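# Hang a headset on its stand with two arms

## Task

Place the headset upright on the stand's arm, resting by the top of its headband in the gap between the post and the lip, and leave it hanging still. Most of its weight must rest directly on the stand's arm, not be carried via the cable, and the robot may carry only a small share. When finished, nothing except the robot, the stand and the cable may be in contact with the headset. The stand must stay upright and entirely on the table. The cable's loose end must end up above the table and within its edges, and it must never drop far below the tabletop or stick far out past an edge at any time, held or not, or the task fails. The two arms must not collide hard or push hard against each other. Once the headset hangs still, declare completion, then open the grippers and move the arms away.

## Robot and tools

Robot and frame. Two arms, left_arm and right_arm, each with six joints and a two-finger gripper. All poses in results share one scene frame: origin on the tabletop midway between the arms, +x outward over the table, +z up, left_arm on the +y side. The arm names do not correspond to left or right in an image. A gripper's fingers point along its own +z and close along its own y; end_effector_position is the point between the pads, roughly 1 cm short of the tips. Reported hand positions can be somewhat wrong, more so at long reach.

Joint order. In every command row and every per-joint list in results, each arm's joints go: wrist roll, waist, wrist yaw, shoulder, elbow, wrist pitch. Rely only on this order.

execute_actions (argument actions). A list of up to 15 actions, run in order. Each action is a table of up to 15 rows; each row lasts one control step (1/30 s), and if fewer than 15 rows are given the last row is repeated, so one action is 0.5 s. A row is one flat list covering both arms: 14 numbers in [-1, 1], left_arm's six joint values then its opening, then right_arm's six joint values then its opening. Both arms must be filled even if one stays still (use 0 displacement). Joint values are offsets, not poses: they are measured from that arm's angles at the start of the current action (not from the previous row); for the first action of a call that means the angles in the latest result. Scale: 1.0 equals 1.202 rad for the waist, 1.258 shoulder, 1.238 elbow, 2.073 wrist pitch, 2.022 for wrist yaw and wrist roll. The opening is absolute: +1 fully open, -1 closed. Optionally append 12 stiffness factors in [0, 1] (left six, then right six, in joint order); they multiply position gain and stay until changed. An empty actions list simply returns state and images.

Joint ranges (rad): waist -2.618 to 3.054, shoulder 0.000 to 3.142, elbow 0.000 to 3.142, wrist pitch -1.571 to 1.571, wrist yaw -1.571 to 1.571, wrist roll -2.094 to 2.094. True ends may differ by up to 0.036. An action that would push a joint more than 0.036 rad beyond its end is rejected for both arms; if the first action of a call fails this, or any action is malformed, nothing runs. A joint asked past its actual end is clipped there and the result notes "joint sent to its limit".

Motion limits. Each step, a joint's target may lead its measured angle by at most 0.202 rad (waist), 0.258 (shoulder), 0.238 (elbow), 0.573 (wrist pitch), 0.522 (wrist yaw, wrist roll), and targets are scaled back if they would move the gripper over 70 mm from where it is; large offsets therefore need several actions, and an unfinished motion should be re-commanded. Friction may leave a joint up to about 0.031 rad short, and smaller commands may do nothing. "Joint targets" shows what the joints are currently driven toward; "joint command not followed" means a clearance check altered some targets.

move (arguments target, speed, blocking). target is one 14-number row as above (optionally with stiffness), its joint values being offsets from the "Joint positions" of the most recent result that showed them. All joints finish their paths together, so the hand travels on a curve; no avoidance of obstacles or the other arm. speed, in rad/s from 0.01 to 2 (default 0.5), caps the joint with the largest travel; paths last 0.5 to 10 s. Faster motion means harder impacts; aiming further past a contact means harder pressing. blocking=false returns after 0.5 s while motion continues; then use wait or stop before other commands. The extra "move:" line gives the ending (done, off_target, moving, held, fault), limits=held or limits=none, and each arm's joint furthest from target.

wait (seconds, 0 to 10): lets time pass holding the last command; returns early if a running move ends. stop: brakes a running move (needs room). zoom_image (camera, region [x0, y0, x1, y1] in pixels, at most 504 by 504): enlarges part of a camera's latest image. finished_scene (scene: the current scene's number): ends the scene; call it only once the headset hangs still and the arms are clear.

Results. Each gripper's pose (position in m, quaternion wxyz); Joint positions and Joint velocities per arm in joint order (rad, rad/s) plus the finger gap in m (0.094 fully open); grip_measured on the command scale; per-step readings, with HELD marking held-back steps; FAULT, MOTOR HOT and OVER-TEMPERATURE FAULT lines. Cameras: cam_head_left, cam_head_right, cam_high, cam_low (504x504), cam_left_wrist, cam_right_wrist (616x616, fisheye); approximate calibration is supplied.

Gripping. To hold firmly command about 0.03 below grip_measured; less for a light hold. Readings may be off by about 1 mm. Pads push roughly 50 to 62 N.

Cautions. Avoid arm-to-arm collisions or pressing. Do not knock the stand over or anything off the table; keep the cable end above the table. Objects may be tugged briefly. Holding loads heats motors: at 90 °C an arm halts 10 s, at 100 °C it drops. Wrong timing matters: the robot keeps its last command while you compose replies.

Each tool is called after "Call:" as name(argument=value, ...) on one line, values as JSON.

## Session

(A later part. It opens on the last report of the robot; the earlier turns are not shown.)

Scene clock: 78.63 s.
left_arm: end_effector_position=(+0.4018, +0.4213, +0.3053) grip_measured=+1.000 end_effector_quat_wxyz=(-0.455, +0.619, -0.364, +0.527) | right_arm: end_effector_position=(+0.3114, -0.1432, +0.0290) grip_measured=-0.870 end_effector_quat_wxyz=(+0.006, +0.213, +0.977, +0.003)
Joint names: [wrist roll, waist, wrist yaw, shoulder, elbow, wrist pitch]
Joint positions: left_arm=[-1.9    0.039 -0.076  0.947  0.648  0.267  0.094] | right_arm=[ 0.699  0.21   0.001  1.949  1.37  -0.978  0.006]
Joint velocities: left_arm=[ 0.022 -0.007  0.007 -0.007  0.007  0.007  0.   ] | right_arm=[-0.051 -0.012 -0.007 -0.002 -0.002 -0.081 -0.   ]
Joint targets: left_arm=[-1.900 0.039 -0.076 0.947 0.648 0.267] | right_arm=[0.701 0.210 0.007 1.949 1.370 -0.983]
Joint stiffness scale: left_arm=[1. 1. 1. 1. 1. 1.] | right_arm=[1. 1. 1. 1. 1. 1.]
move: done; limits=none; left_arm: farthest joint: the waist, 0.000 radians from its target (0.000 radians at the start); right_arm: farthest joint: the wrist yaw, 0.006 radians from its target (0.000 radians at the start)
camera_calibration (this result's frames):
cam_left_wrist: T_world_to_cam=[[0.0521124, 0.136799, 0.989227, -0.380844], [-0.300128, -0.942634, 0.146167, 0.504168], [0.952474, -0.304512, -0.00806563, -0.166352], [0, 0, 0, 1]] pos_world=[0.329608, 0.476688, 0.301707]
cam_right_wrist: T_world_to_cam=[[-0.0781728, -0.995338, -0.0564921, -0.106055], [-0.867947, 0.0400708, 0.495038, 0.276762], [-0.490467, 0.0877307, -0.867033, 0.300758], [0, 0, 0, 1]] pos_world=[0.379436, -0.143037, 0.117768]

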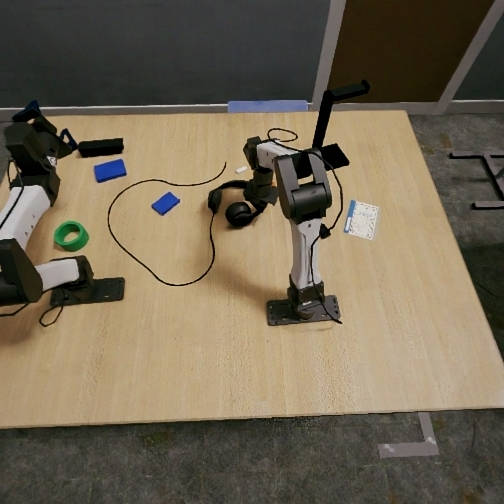

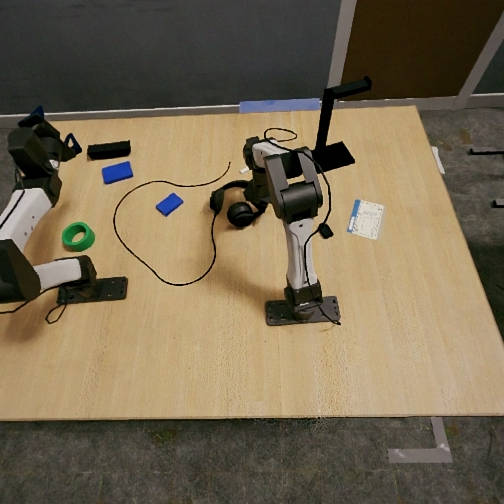

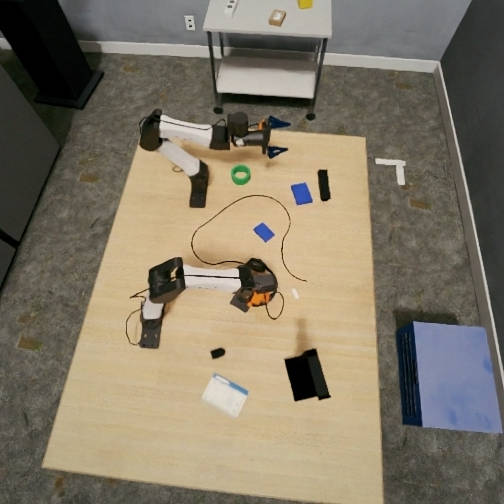

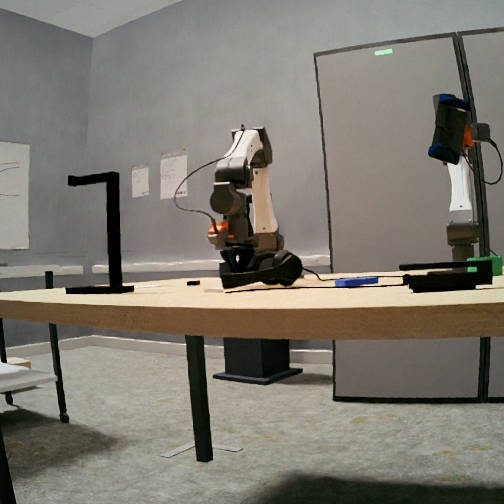

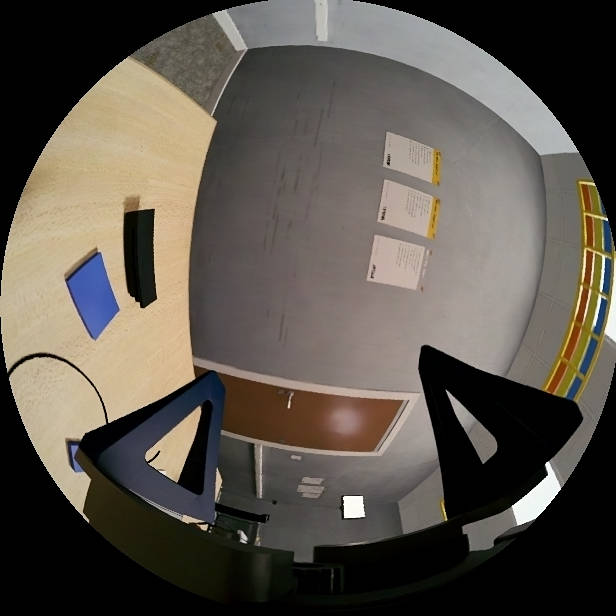

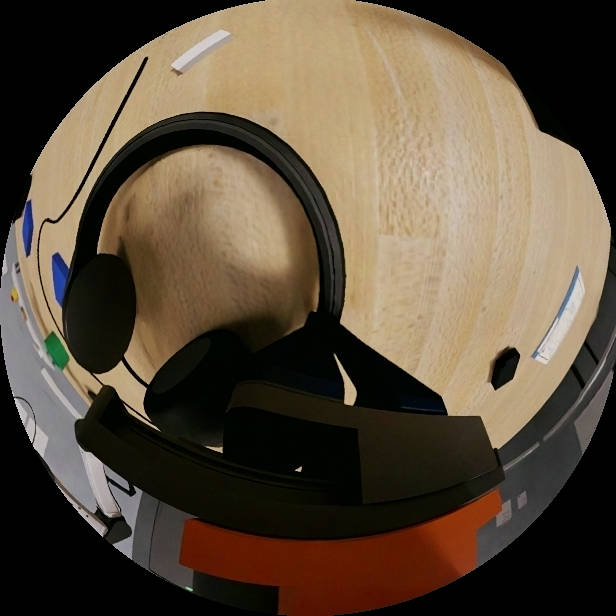

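Call:
move(target=[0,0,0,0,0,0,1,0,0,0,-0.25,-0.03,-0.03,-0.92], speed=0.4)

Call:
move(target=[0,0,0,0,0,0,1,-0.64,-0.445,0.48,-0.2,-0.39,0.81,-0.92], speed=0.6)

Scene clock: 97.20 s.
left_arm: end_effector_position=(+0.4018, +0.4213, +0.3053) grip_measured=+1.000 end_effector_quat_wxyz=(-0.455, +0.619, -0.364, +0.527) | right_arm: end_effector_position=(+0.3014, -0.1479, +0.1201) grip_measured=-0.870 end_effector_quat_wxyz=(+0.101, +0.212, +0.971, +0.047)
Joint names: [wrist roll, waist, wrist yaw, shoulder, elbow, wrist pitch]
Joint positions: left_arm=[-1.9    0.039 -0.076  0.947  0.648  0.267  0.094] | right_arm=[ 0.699  0.21   0.011  1.654  1.347 -1.042  0.006]
Joint velocities: left_arm=[ 0.037  0.012  0.007 -0.012 -0.017 -0.066  0.   ] | right_arm=[ 0.007 -0.007 -0.022 -0.002 -0.002  0.007 -0.001]
Joint targets: left_arm=[-1.900 0.039 -0.076 0.947 0.648 0.267] | right_arm=[0.699 0.210 0.000 1.635 1.333 -1.041]
Joint stiffness scale: left_arm=[1. 1. 1. 1. 1. 1.] | right_arm=[1. 1. 1. 1. 1. 1.]
move: done; limits=none; left_arm: farthest joint: the waist, 0.000 radians from its target (0.000 radians at the start); right_arm: farthest joint: the shoulder, 0.019 radians from its target (0.315 radians at the start)
camera_calibration (this result's frames):
cam_left_wrist: T_world_to_cam=[[0.0521124, 0.136799, 0.989227, -0.380844], [-0.300128, -0.942634, 0.146167, 0.504168], [0.952474, -0.304512, -0.00806563, -0.166352], [0, 0, 0, 1]] pos_world=[0.329608, 0.476688, 0.301707]
cam_right_wrist: T_world_to_cam=[[-0.0617004, -0.991282, -0.116419, -0.103535], [-0.950436, 0.0227405, 0.310087, 0.267657], [-0.304736, 0.129781, -0.943553, 0.334654], [0, 0, 0, 1]] pos_world=[0.349984, -0.152151, 0.220714]

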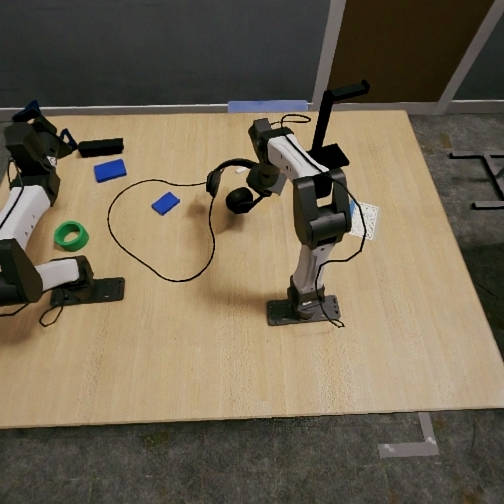

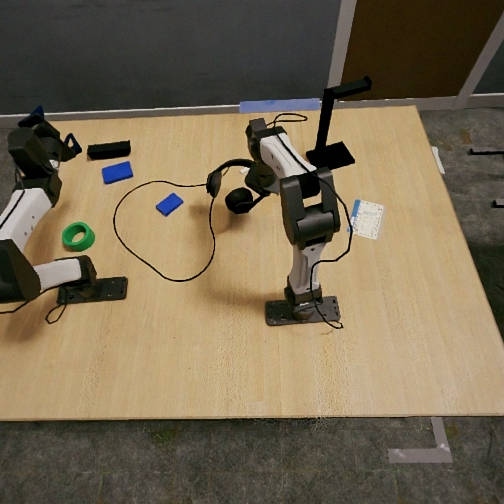

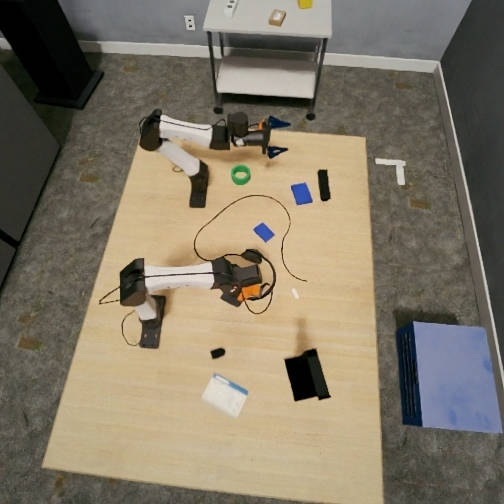

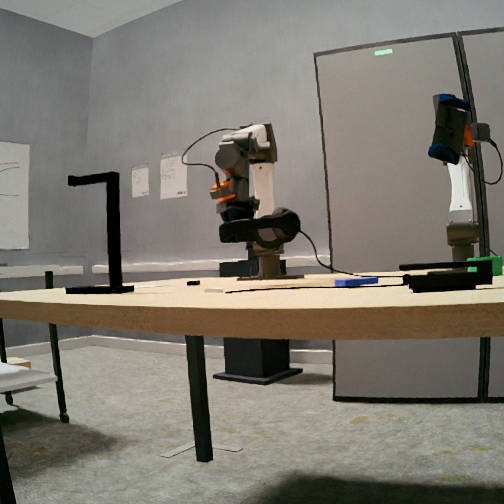

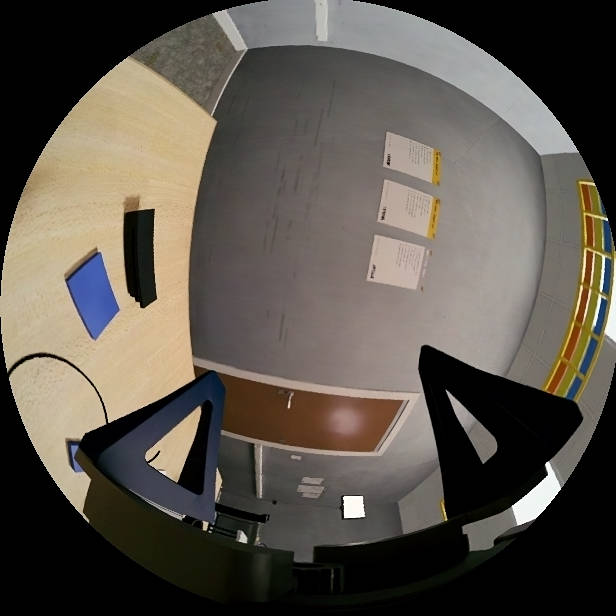

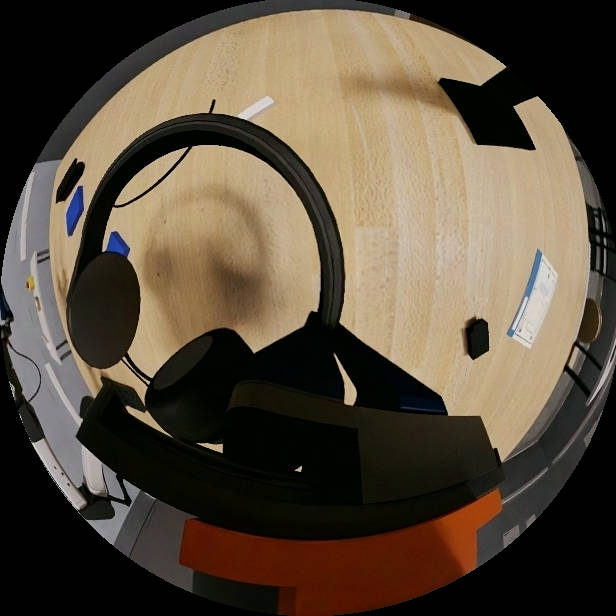

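Scene clock: 100.80 s.
left_arm: end_effector_position=(+0.4018, +0.4213, +0.3053) grip_measured=+1.000 end_effector_quat_wxyz=(-0.455, +0.619, -0.364, +0.527) | right_arm: end_effector_position=(+0.3108, -0.4752, +0.3005) grip_measured=-0.870 end_effector_quat_wxyz=(+0.441, +0.224, +0.666, -0.558)
Joint names: [wrist roll, waist, wrist yaw, shoulder, elbow, wrist pitch]
Joint positions: left_arm=[-1.9    0.039 -0.076  0.947  0.648  0.267  0.094] | right_arm=[-0.594 -0.314  0.974  1.428  0.875  0.573  0.006]
Joint velocities: left_arm=[-0.022  0.002 -0.037  0.007  0.012  0.022  0.   ] | right_arm=[-0.022 -0.002 -0.066  0.002  0.007 -0.022  0.   ]
Joint targets: left_arm=[-1.900 0.039 -0.076 0.947 0.648 0.267] | right_arm=[-0.595 -0.325 0.982 1.402 0.865 0.637]
Joint stiffness scale: left_arm=[1. 1. 1. 1. 1. 1.] | right_arm=[1. 1. 1. 1. 1. 1.]
move: off_target (right_arm); limits=none; left_arm: farthest joint: the waist, 0.000 radians from its target (0.000 radians at the start); right_arm: farthest joint: the wrist pitch, 0.064 radians from its target (1.679 radians at the start)
camera_calibration (this result's frames):
cam_left_wrist: T_world_to_cam=[[0.0521124, 0.136799, 0.989227, -0.380844], [-0.300128, -0.942634, 0.146167, 0.504168], [0.952474, -0.304512, -0.00806563, -0.166352], [0, 0, 0, 1]] pos_world=[0.329608, 0.476688, 0.301707]
cam_right_wrist: T_world_to_cam=[[-0.549527, -0.242949, 0.799372, -0.174398], [-0.832961, 0.233503, -0.50165, 0.535651], [-0.0647805, -0.941516, -0.330683, -0.217616], [0, 0, 0, 1]] pos_world=[0.336242, -0.372334, 0.336157]

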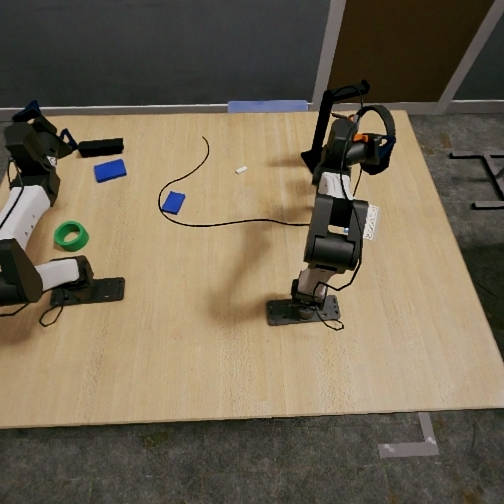

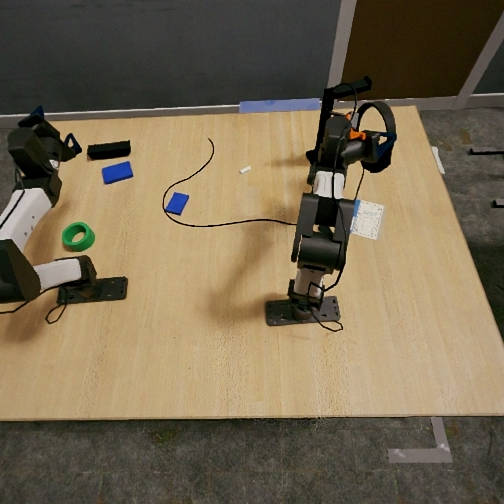

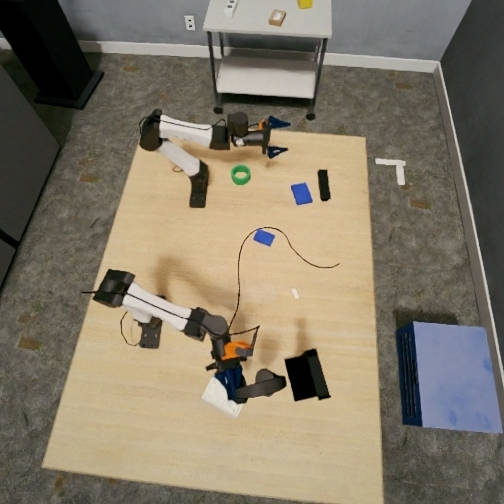

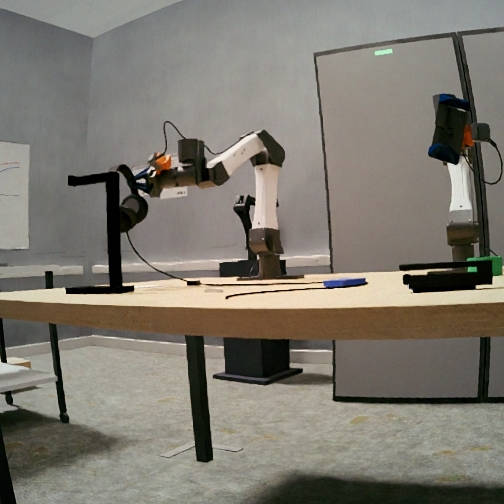

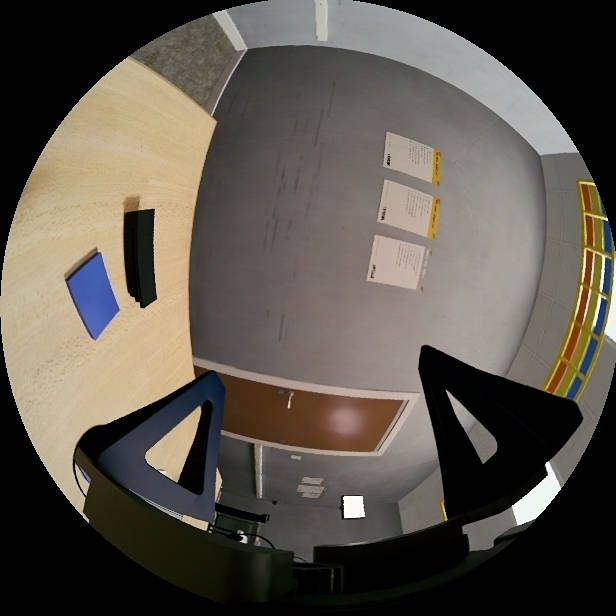

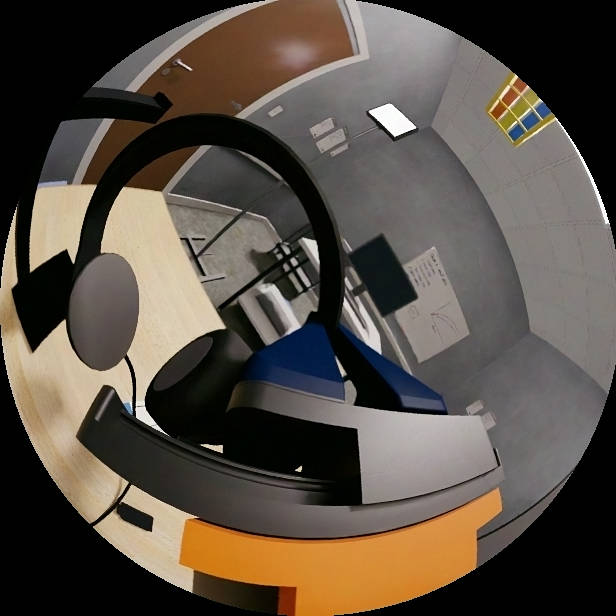

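Call:
move(target=[0,0,0,0,0,0,1,0.07,-0.085,0,0,0.02,0.03,-0.92], speed=0.3)

Call:
move(target=[0,0,0,0,0,0,1,0,0,0,0.46,0.585,-0.035,-0.92], speed=0.3)

Scene clock: 115.63 s.
left_arm: end_effector_position=(+0.4018, +0.4213, +0.3053) grip_measured=+1.000 end_effector_quat_wxyz=(-0.455, +0.619, -0.364, +0.527) | right_arm: end_effector_position=(+0.2880, -0.5055, +0.2999) grip_measured=-0.870 end_effector_quat_wxyz=(+0.447, +0.293, +0.640, -0.552)
Joint names: [wrist roll, waist, wrist yaw, shoulder, elbow, wrist pitch]
Joint positions: left_arm=[-1.9    0.039 -0.076  0.947  0.648  0.267  0.094] | right_arm=[-0.474 -0.404  0.974  1.428  0.875  0.569  0.006]
Joint velocities: left_arm=[ 0.022  0.012  0.007  0.022 -0.027  0.007  0.   ] | right_arm=[-0.051 -0.002  0.007  0.007  0.002 -0.022  0.001]
Joint targets: left_arm=[-1.900 0.039 -0.076 0.947 0.648 0.267] | right_arm=[-0.453 -0.416 0.974 1.428 0.900 0.635]
Joint stiffness scale: left_arm=[1. 1. 1. 1. 1. 1.] | right_arm=[1. 1. 1. 1. 1. 1.]
move: off_target (right_arm); limits=none; left_arm: farthest joint: the waist, 0.000 radians from its target (0.000 radians at the start); right_arm: farthest joint: the wrist pitch, 0.066 radians from its target (0.062 radians at the start)
camera_calibration (this result's frames):
cam_left_wrist: T_world_to_cam=[[0.0521124, 0.136799, 0.989227, -0.380844], [-0.300128, -0.942634, 0.146167, 0.504168], [0.952474, -0.304512, -0.00806563, -0.166352], [0, 0, 0, 1]] pos_world=[0.329608, 0.476688, 0.301707]
cam_right_wrist: T_world_to_cam=[[-0.655275, -0.216659, 0.723653, -0.127377], [-0.747508, 0.324011, -0.579869, 0.568037], [-0.108838, -0.92091, -0.374271, -0.211641], [0, 0, 0, 1]] pos_world=[0.318111, -0.40655, 0.342353]

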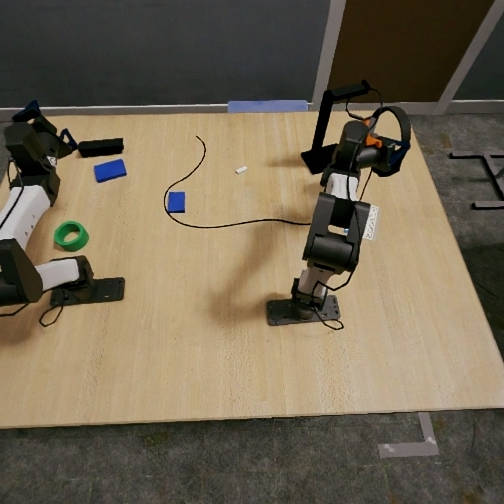

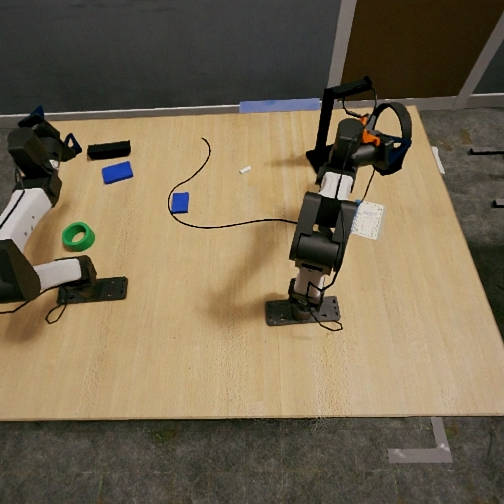

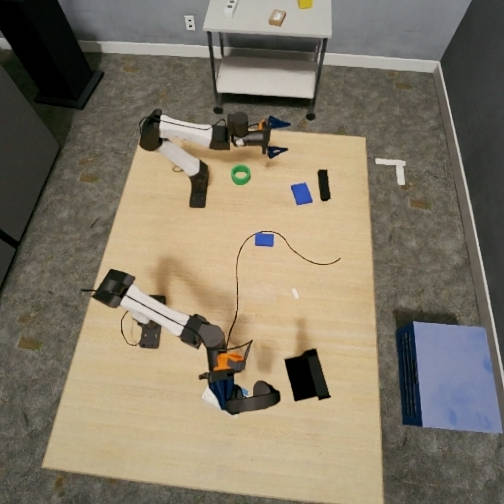

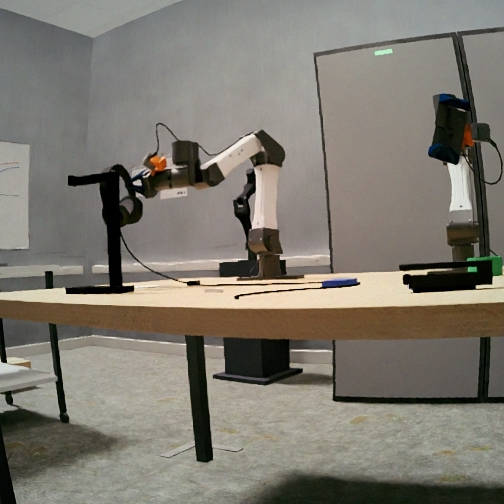

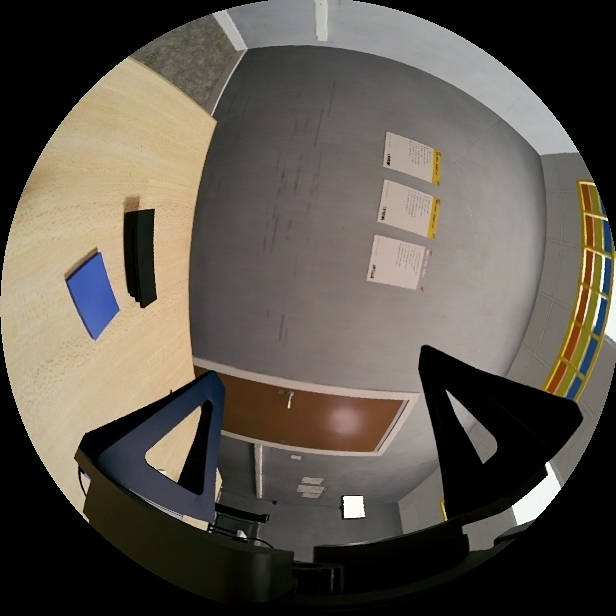

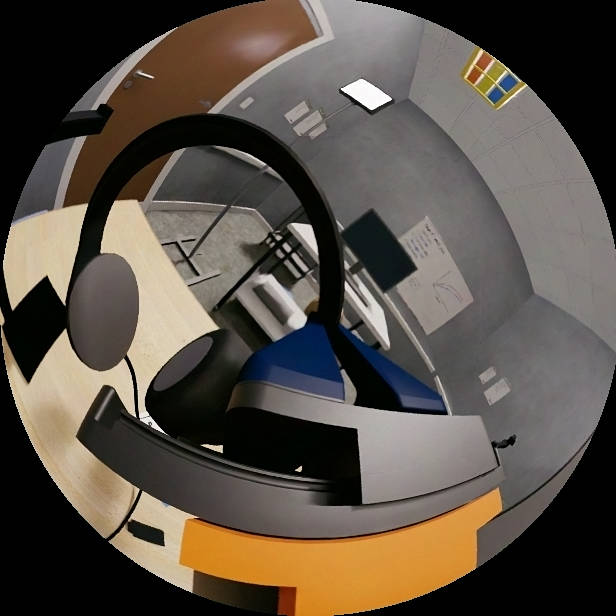

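Scene clock: 118.47 s.
left_arm: end_effector_position=(+0.4018, +0.4213, +0.3053) grip_measured=+1.000 end_effector_quat_wxyz=(-0.455, +0.619, -0.364, +0.527) | right_arm: end_effector_position=(+0.4357, -0.5585, +0.2998) grip_measured=-0.870 end_effector_quat_wxyz=(+0.444, +0.290, +0.643, -0.553)
Joint names: [wrist roll, waist, wrist yaw, shoulder, elbow, wrist pitch]
Joint positions: left_arm=[-1.9    0.039 -0.076  0.947  0.648  0.267  0.094] | right_arm=[-0.477 -0.404  0.974  2.013  1.558  0.463  0.006]
Joint velocities: left_arm=[ 0.007  0.007  0.007  0.007  0.007 -0.051  0.   ] | right_arm=[-0.007 -0.007  0.037 -0.002  0.017 -0.007  0.001]
Joint targets: left_arm=[-1.900 0.039 -0.076 0.947 0.648 0.267] | right_arm=[-0.474 -0.404 0.974 2.007 1.599 0.497]
Joint stiffness scale: left_arm=[1. 1. 1. 1. 1. 1.] | right_arm=[1. 1. 1. 1. 1. 1.]
move: off_target (right_arm); limits=none; left_arm: farthest joint: the waist, 0.000 radians from its target (0.000 radians at the start); right_arm: farthest joint: the elbow, 0.041 radians from its target (0.724 radians at the start)
camera_calibration (this result's frames):
cam_left_wrist: T_world_to_cam=[[0.0521124, 0.136799, 0.989227, -0.380844], [-0.300128, -0.942634, 0.146167, 0.504168], [0.952474, -0.304512, -0.00806563, -0.166352], [0, 0, 0, 1]] pos_world=[0.329608, 0.476688, 0.301707]
cam_right_wrist: T_world_to_cam=[[-0.64765, -0.218054, 0.73007, -0.0479358], [-0.753544, 0.325142, -0.571362, 0.696294], [-0.112789, -0.920182, -0.374892, -0.242031], [0, 0, 0, 1]] pos_world=[0.466344, -0.45956, 0.342097]

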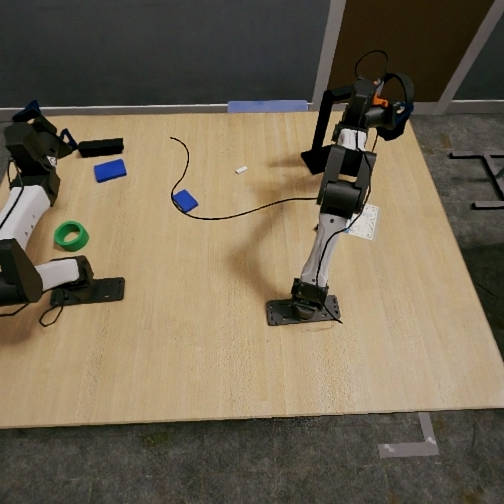

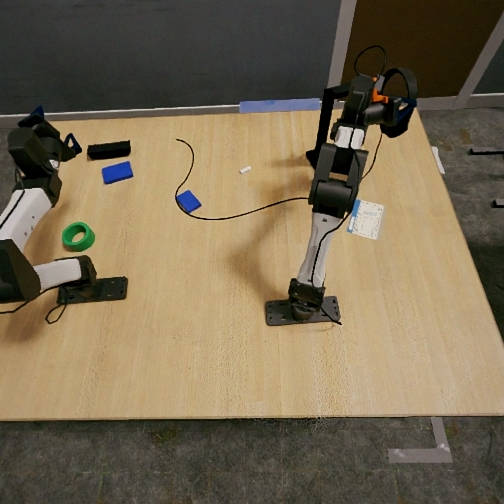

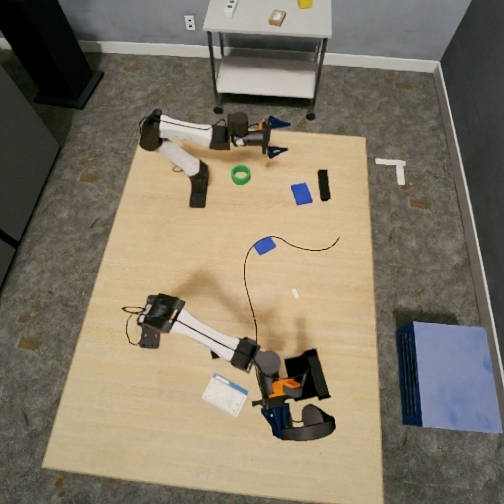

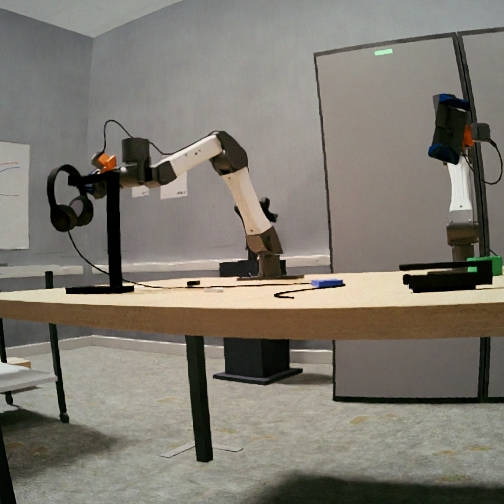

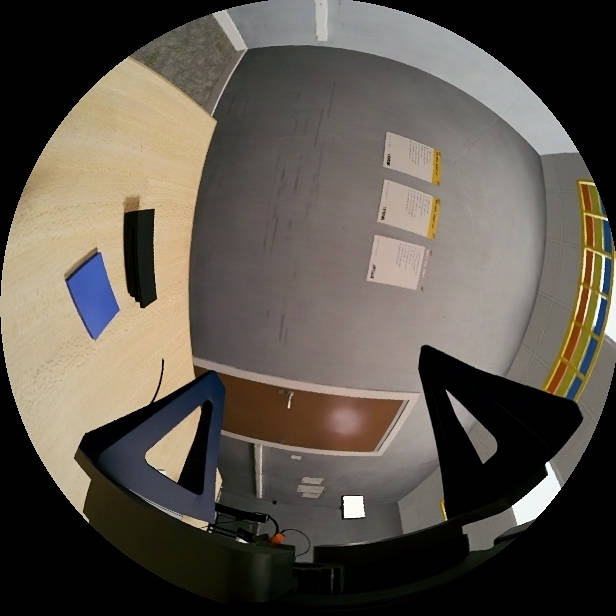

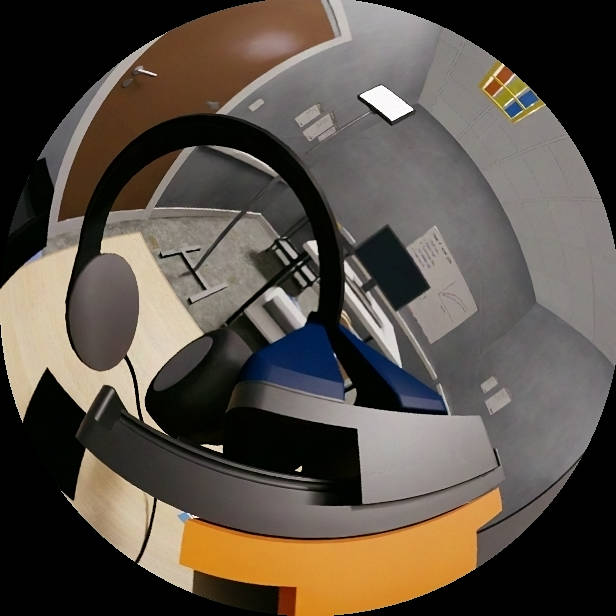

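Call:
move(target=[0,0,0,0,0,0,1,0,0.11,0,0,0.02,0.03,-0.92], speed=0.2)

Scene clock: 153.40 s.
left_arm: end_effector_position=(+0.4018, +0.4213, +0.3053) grip_measured=+1.000 end_effector_quat_wxyz=(-0.455, +0.619, -0.364, +0.527) | right_arm: end_effector_position=(+0.4729, -0.4973, +0.2967) grip_measured=-0.870 end_effector_quat_wxyz=(+0.474, +0.247, +0.662, -0.525)
Joint names: [wrist roll, waist, wrist yaw, shoulder, elbow, wrist pitch]
Joint positions: left_arm=[-1.9    0.039 -0.076  0.947  0.648  0.267  0.094] | right_arm=[-0.479 -0.279  0.974  2.018  1.558  0.46   0.006]
Joint velocities: left_arm=[-0.037  0.007  0.007  0.017 -0.002 -0.066  0.   ] | right_arm=[ 0.037 -0.002 -0.022 -0.002  0.012 -0.037 -0.001]
Joint targets: left_arm=[-1.900 0.039 -0.076 0.947 0.648 0.267] | right_arm=[-0.477 -0.272 0.974 2.013 1.583 0.525]
Joint stiffness scale: left_arm=[1. 1. 1. 1. 1. 1.] | right_arm=[1. 1. 1. 1. 1. 1.]
move: off_target (right_arm); limits=none; left_arm: farthest joint: the waist, 0.000 radians from its target (0.000 radians at the start); right_arm: farthest joint: the wrist pitch, 0.065 radians from its target (0.063 radians at the start)
camera_calibration (this result's frames):
cam_left_wrist: T_world_to_cam=[[0.0521124, 0.136799, 0.989227, -0.380844], [-0.300128, -0.942634, 0.146167, 0.504168], [0.952474, -0.304512, -0.00806563, -0.166352], [0, 0, 0, 1]] pos_world=[0.329608, 0.476688, 0.301707]
cam_right_wrist: T_world_to_cam=[[-0.608245, -0.297998, 0.735687, -0.0683394], [-0.793749, 0.228722, -0.563603, 0.671424], [-0.000315485, -0.92676, -0.375655, -0.23898], [0, 0, 0, 1]] pos_world=[0.4913, -0.395412, 0.338919]

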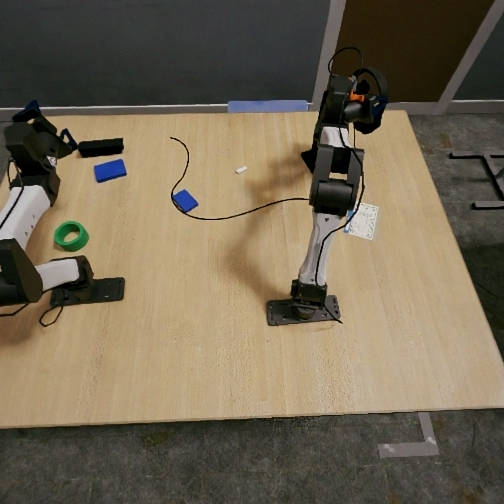

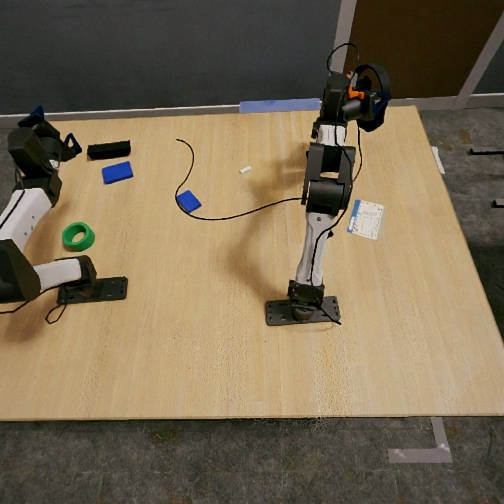

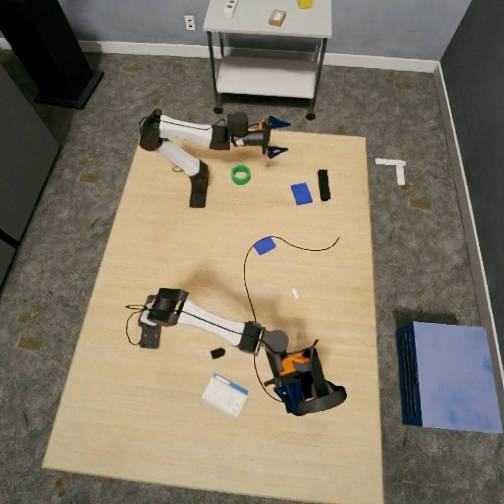

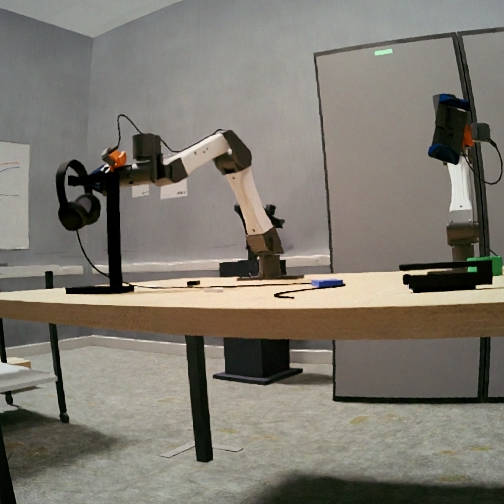

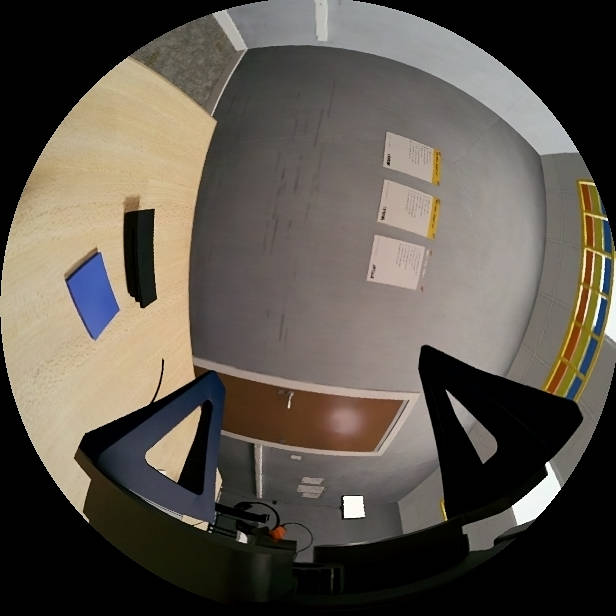

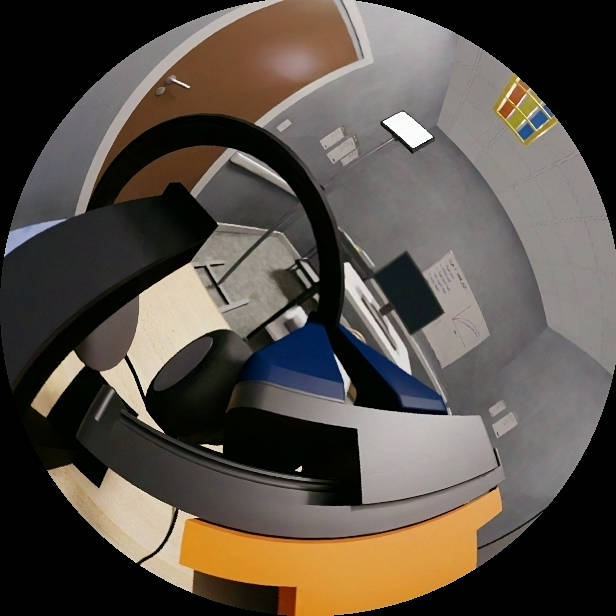

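Call:
zoom_image(camera="cam_low", region=[30,120,190,300])

Call:
zoom_image(camera="cam_high", region=[240,310,370,430])

Region (30, 120, 190, 300) of cam_low's 504x504 image, scaled by 2.800, with more detail than that image has.

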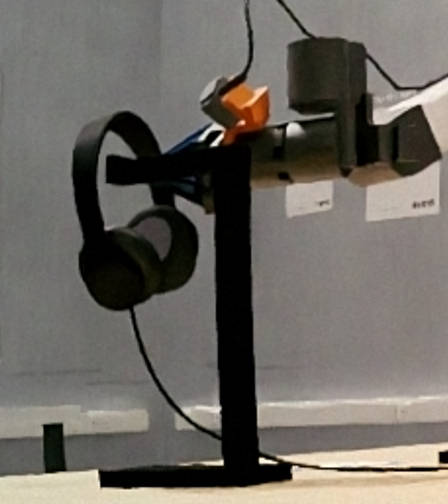

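Region (240, 310, 370, 430) of cam_high's 504x504 image, scaled by 3.877, with more detail than that image has; it fills the top 465 rows of this view, and the rest is white.

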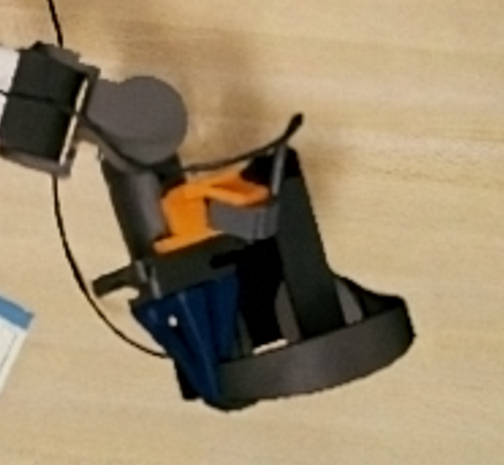

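Call:
move(target=[0,0,0,0,0,0,1,0,0.065,0,0,0.02,0.03,-0.92], speed=0.1)

Call:
zoom_image(camera="cam_low", region=[30,120,190,300])

Call:
zoom_image(camera="cam_high", region=[240,310,370,430])

Scene clock: 172.53 s.
left_arm: end_effector_position=(+0.4018, +0.4213, +0.3053) grip_measured=+1.000 end_effector_quat_wxyz=(-0.455, +0.619, -0.364, +0.527) | right_arm: end_effector_position=(+0.4893, -0.4623, +0.2963) grip_measured=-0.870 end_effector_quat_wxyz=(+0.491, +0.223, +0.671, -0.509)
Joint names: [wrist roll, waist, wrist yaw, shoulder, elbow, wrist pitch]
Joint positions: left_arm=[-1.9    0.039 -0.076  0.947  0.648  0.267  0.094] | right_arm=[-0.481 -0.211  0.974  2.018  1.558  0.458  0.006]
Joint velocities: left_arm=[ 0.037  0.007 -0.037 -0.007 -0.012 -0.007  0.   ] | right_arm=[ 0.037  0.007 -0.051 -0.017 -0.002  0.022  0.   ]
Joint targets: left_arm=[-1.900 0.039 -0.076 0.947 0.648 0.267] | right_arm=[-0.479 -0.201 0.974 2.018 1.583 0.522]
Joint stiffness scale: left_arm=[1. 1. 1. 1. 1. 1.] | right_arm=[1. 1. 1. 1. 1. 1.]
move: off_target (right_arm); limits=none; left_arm: farthest joint: the waist, 0.000 radians from its target (0.000 radians at the start); right_arm: farthest joint: the wrist pitch, 0.064 radians from its target (0.062 radians at the start)
camera_calibration (this result's frames):
cam_left_wrist: T_world_to_cam=[[0.0521124, 0.136799, 0.989227, -0.380844], [-0.300128, -0.942634, 0.146167, 0.504168], [0.952474, -0.304512, -0.00806563, -0.166352], [0, 0, 0, 1]] pos_world=[0.329608, 0.476688, 0.301707]
cam_right_wrist: T_world_to_cam=[[-0.583688, -0.338227, 0.73818, -0.0790314], [-0.809678, 0.174069, -0.560466, 0.657772], [0.0610708, -0.924826, -0.375457, -0.235885], [0, 0, 0, 1]] pos_world=[0.500859, -0.359381, 0.338433]

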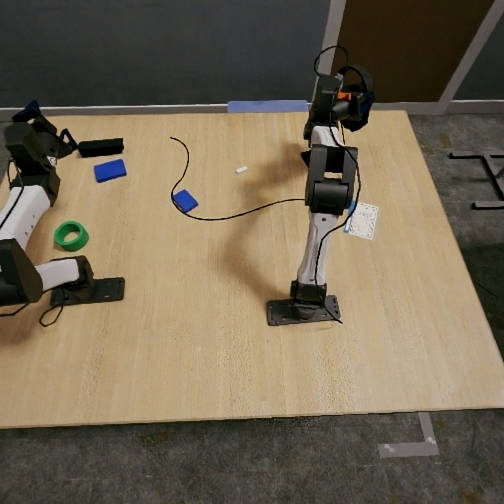

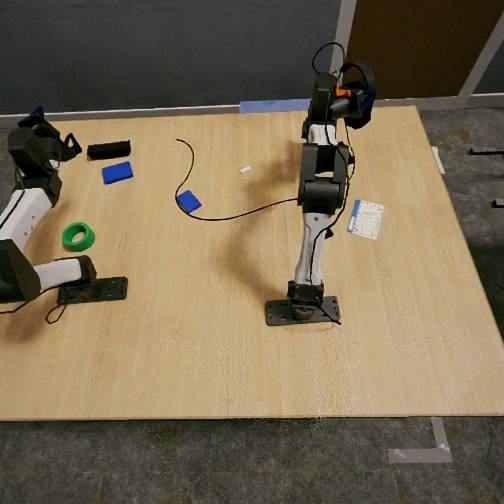

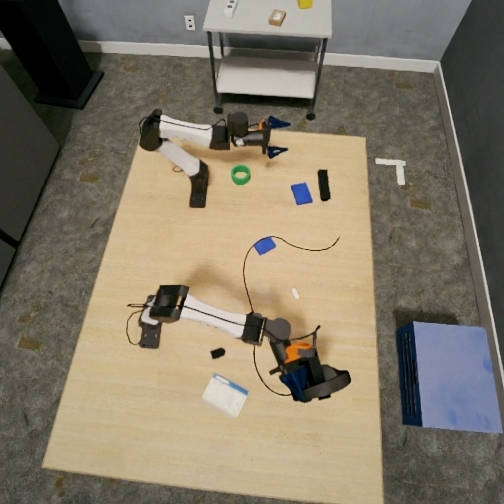

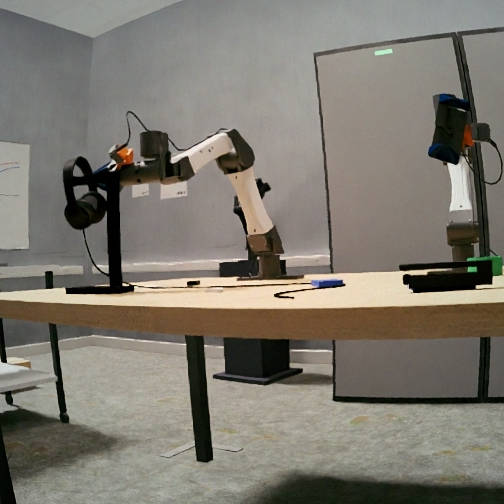

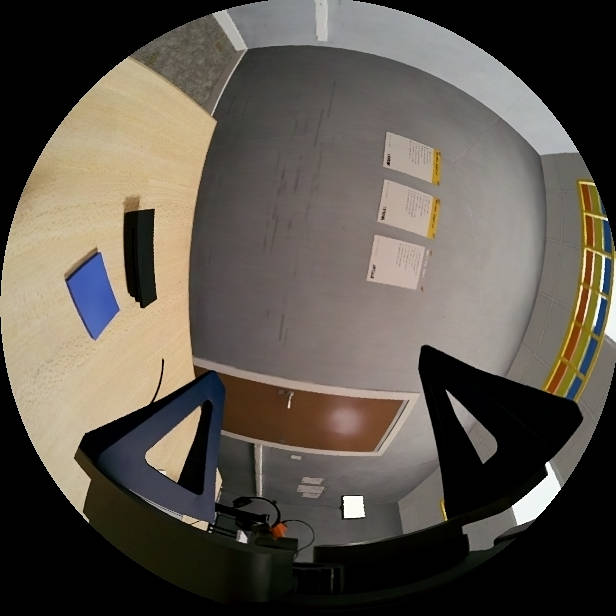

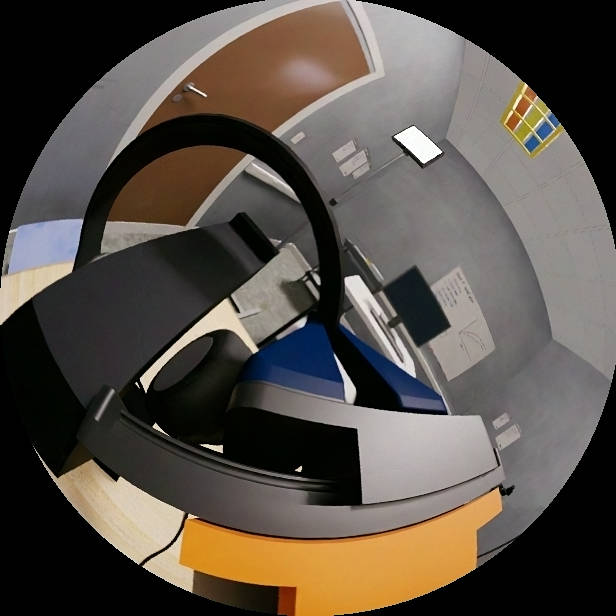

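Region (30, 120, 190, 300) of cam_low's 504x504 image, scaled by 2.800, with more detail than that image has.

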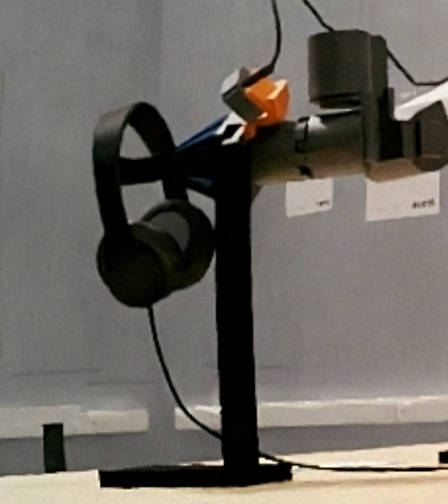

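Region (240, 310, 370, 430) of cam_high's 504x504 image, scaled by 3.877, with more detail than that image has; it fills the top 465 rows of this view, and the rest is white.

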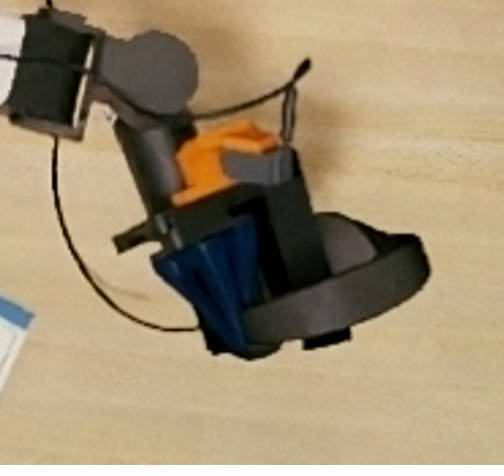

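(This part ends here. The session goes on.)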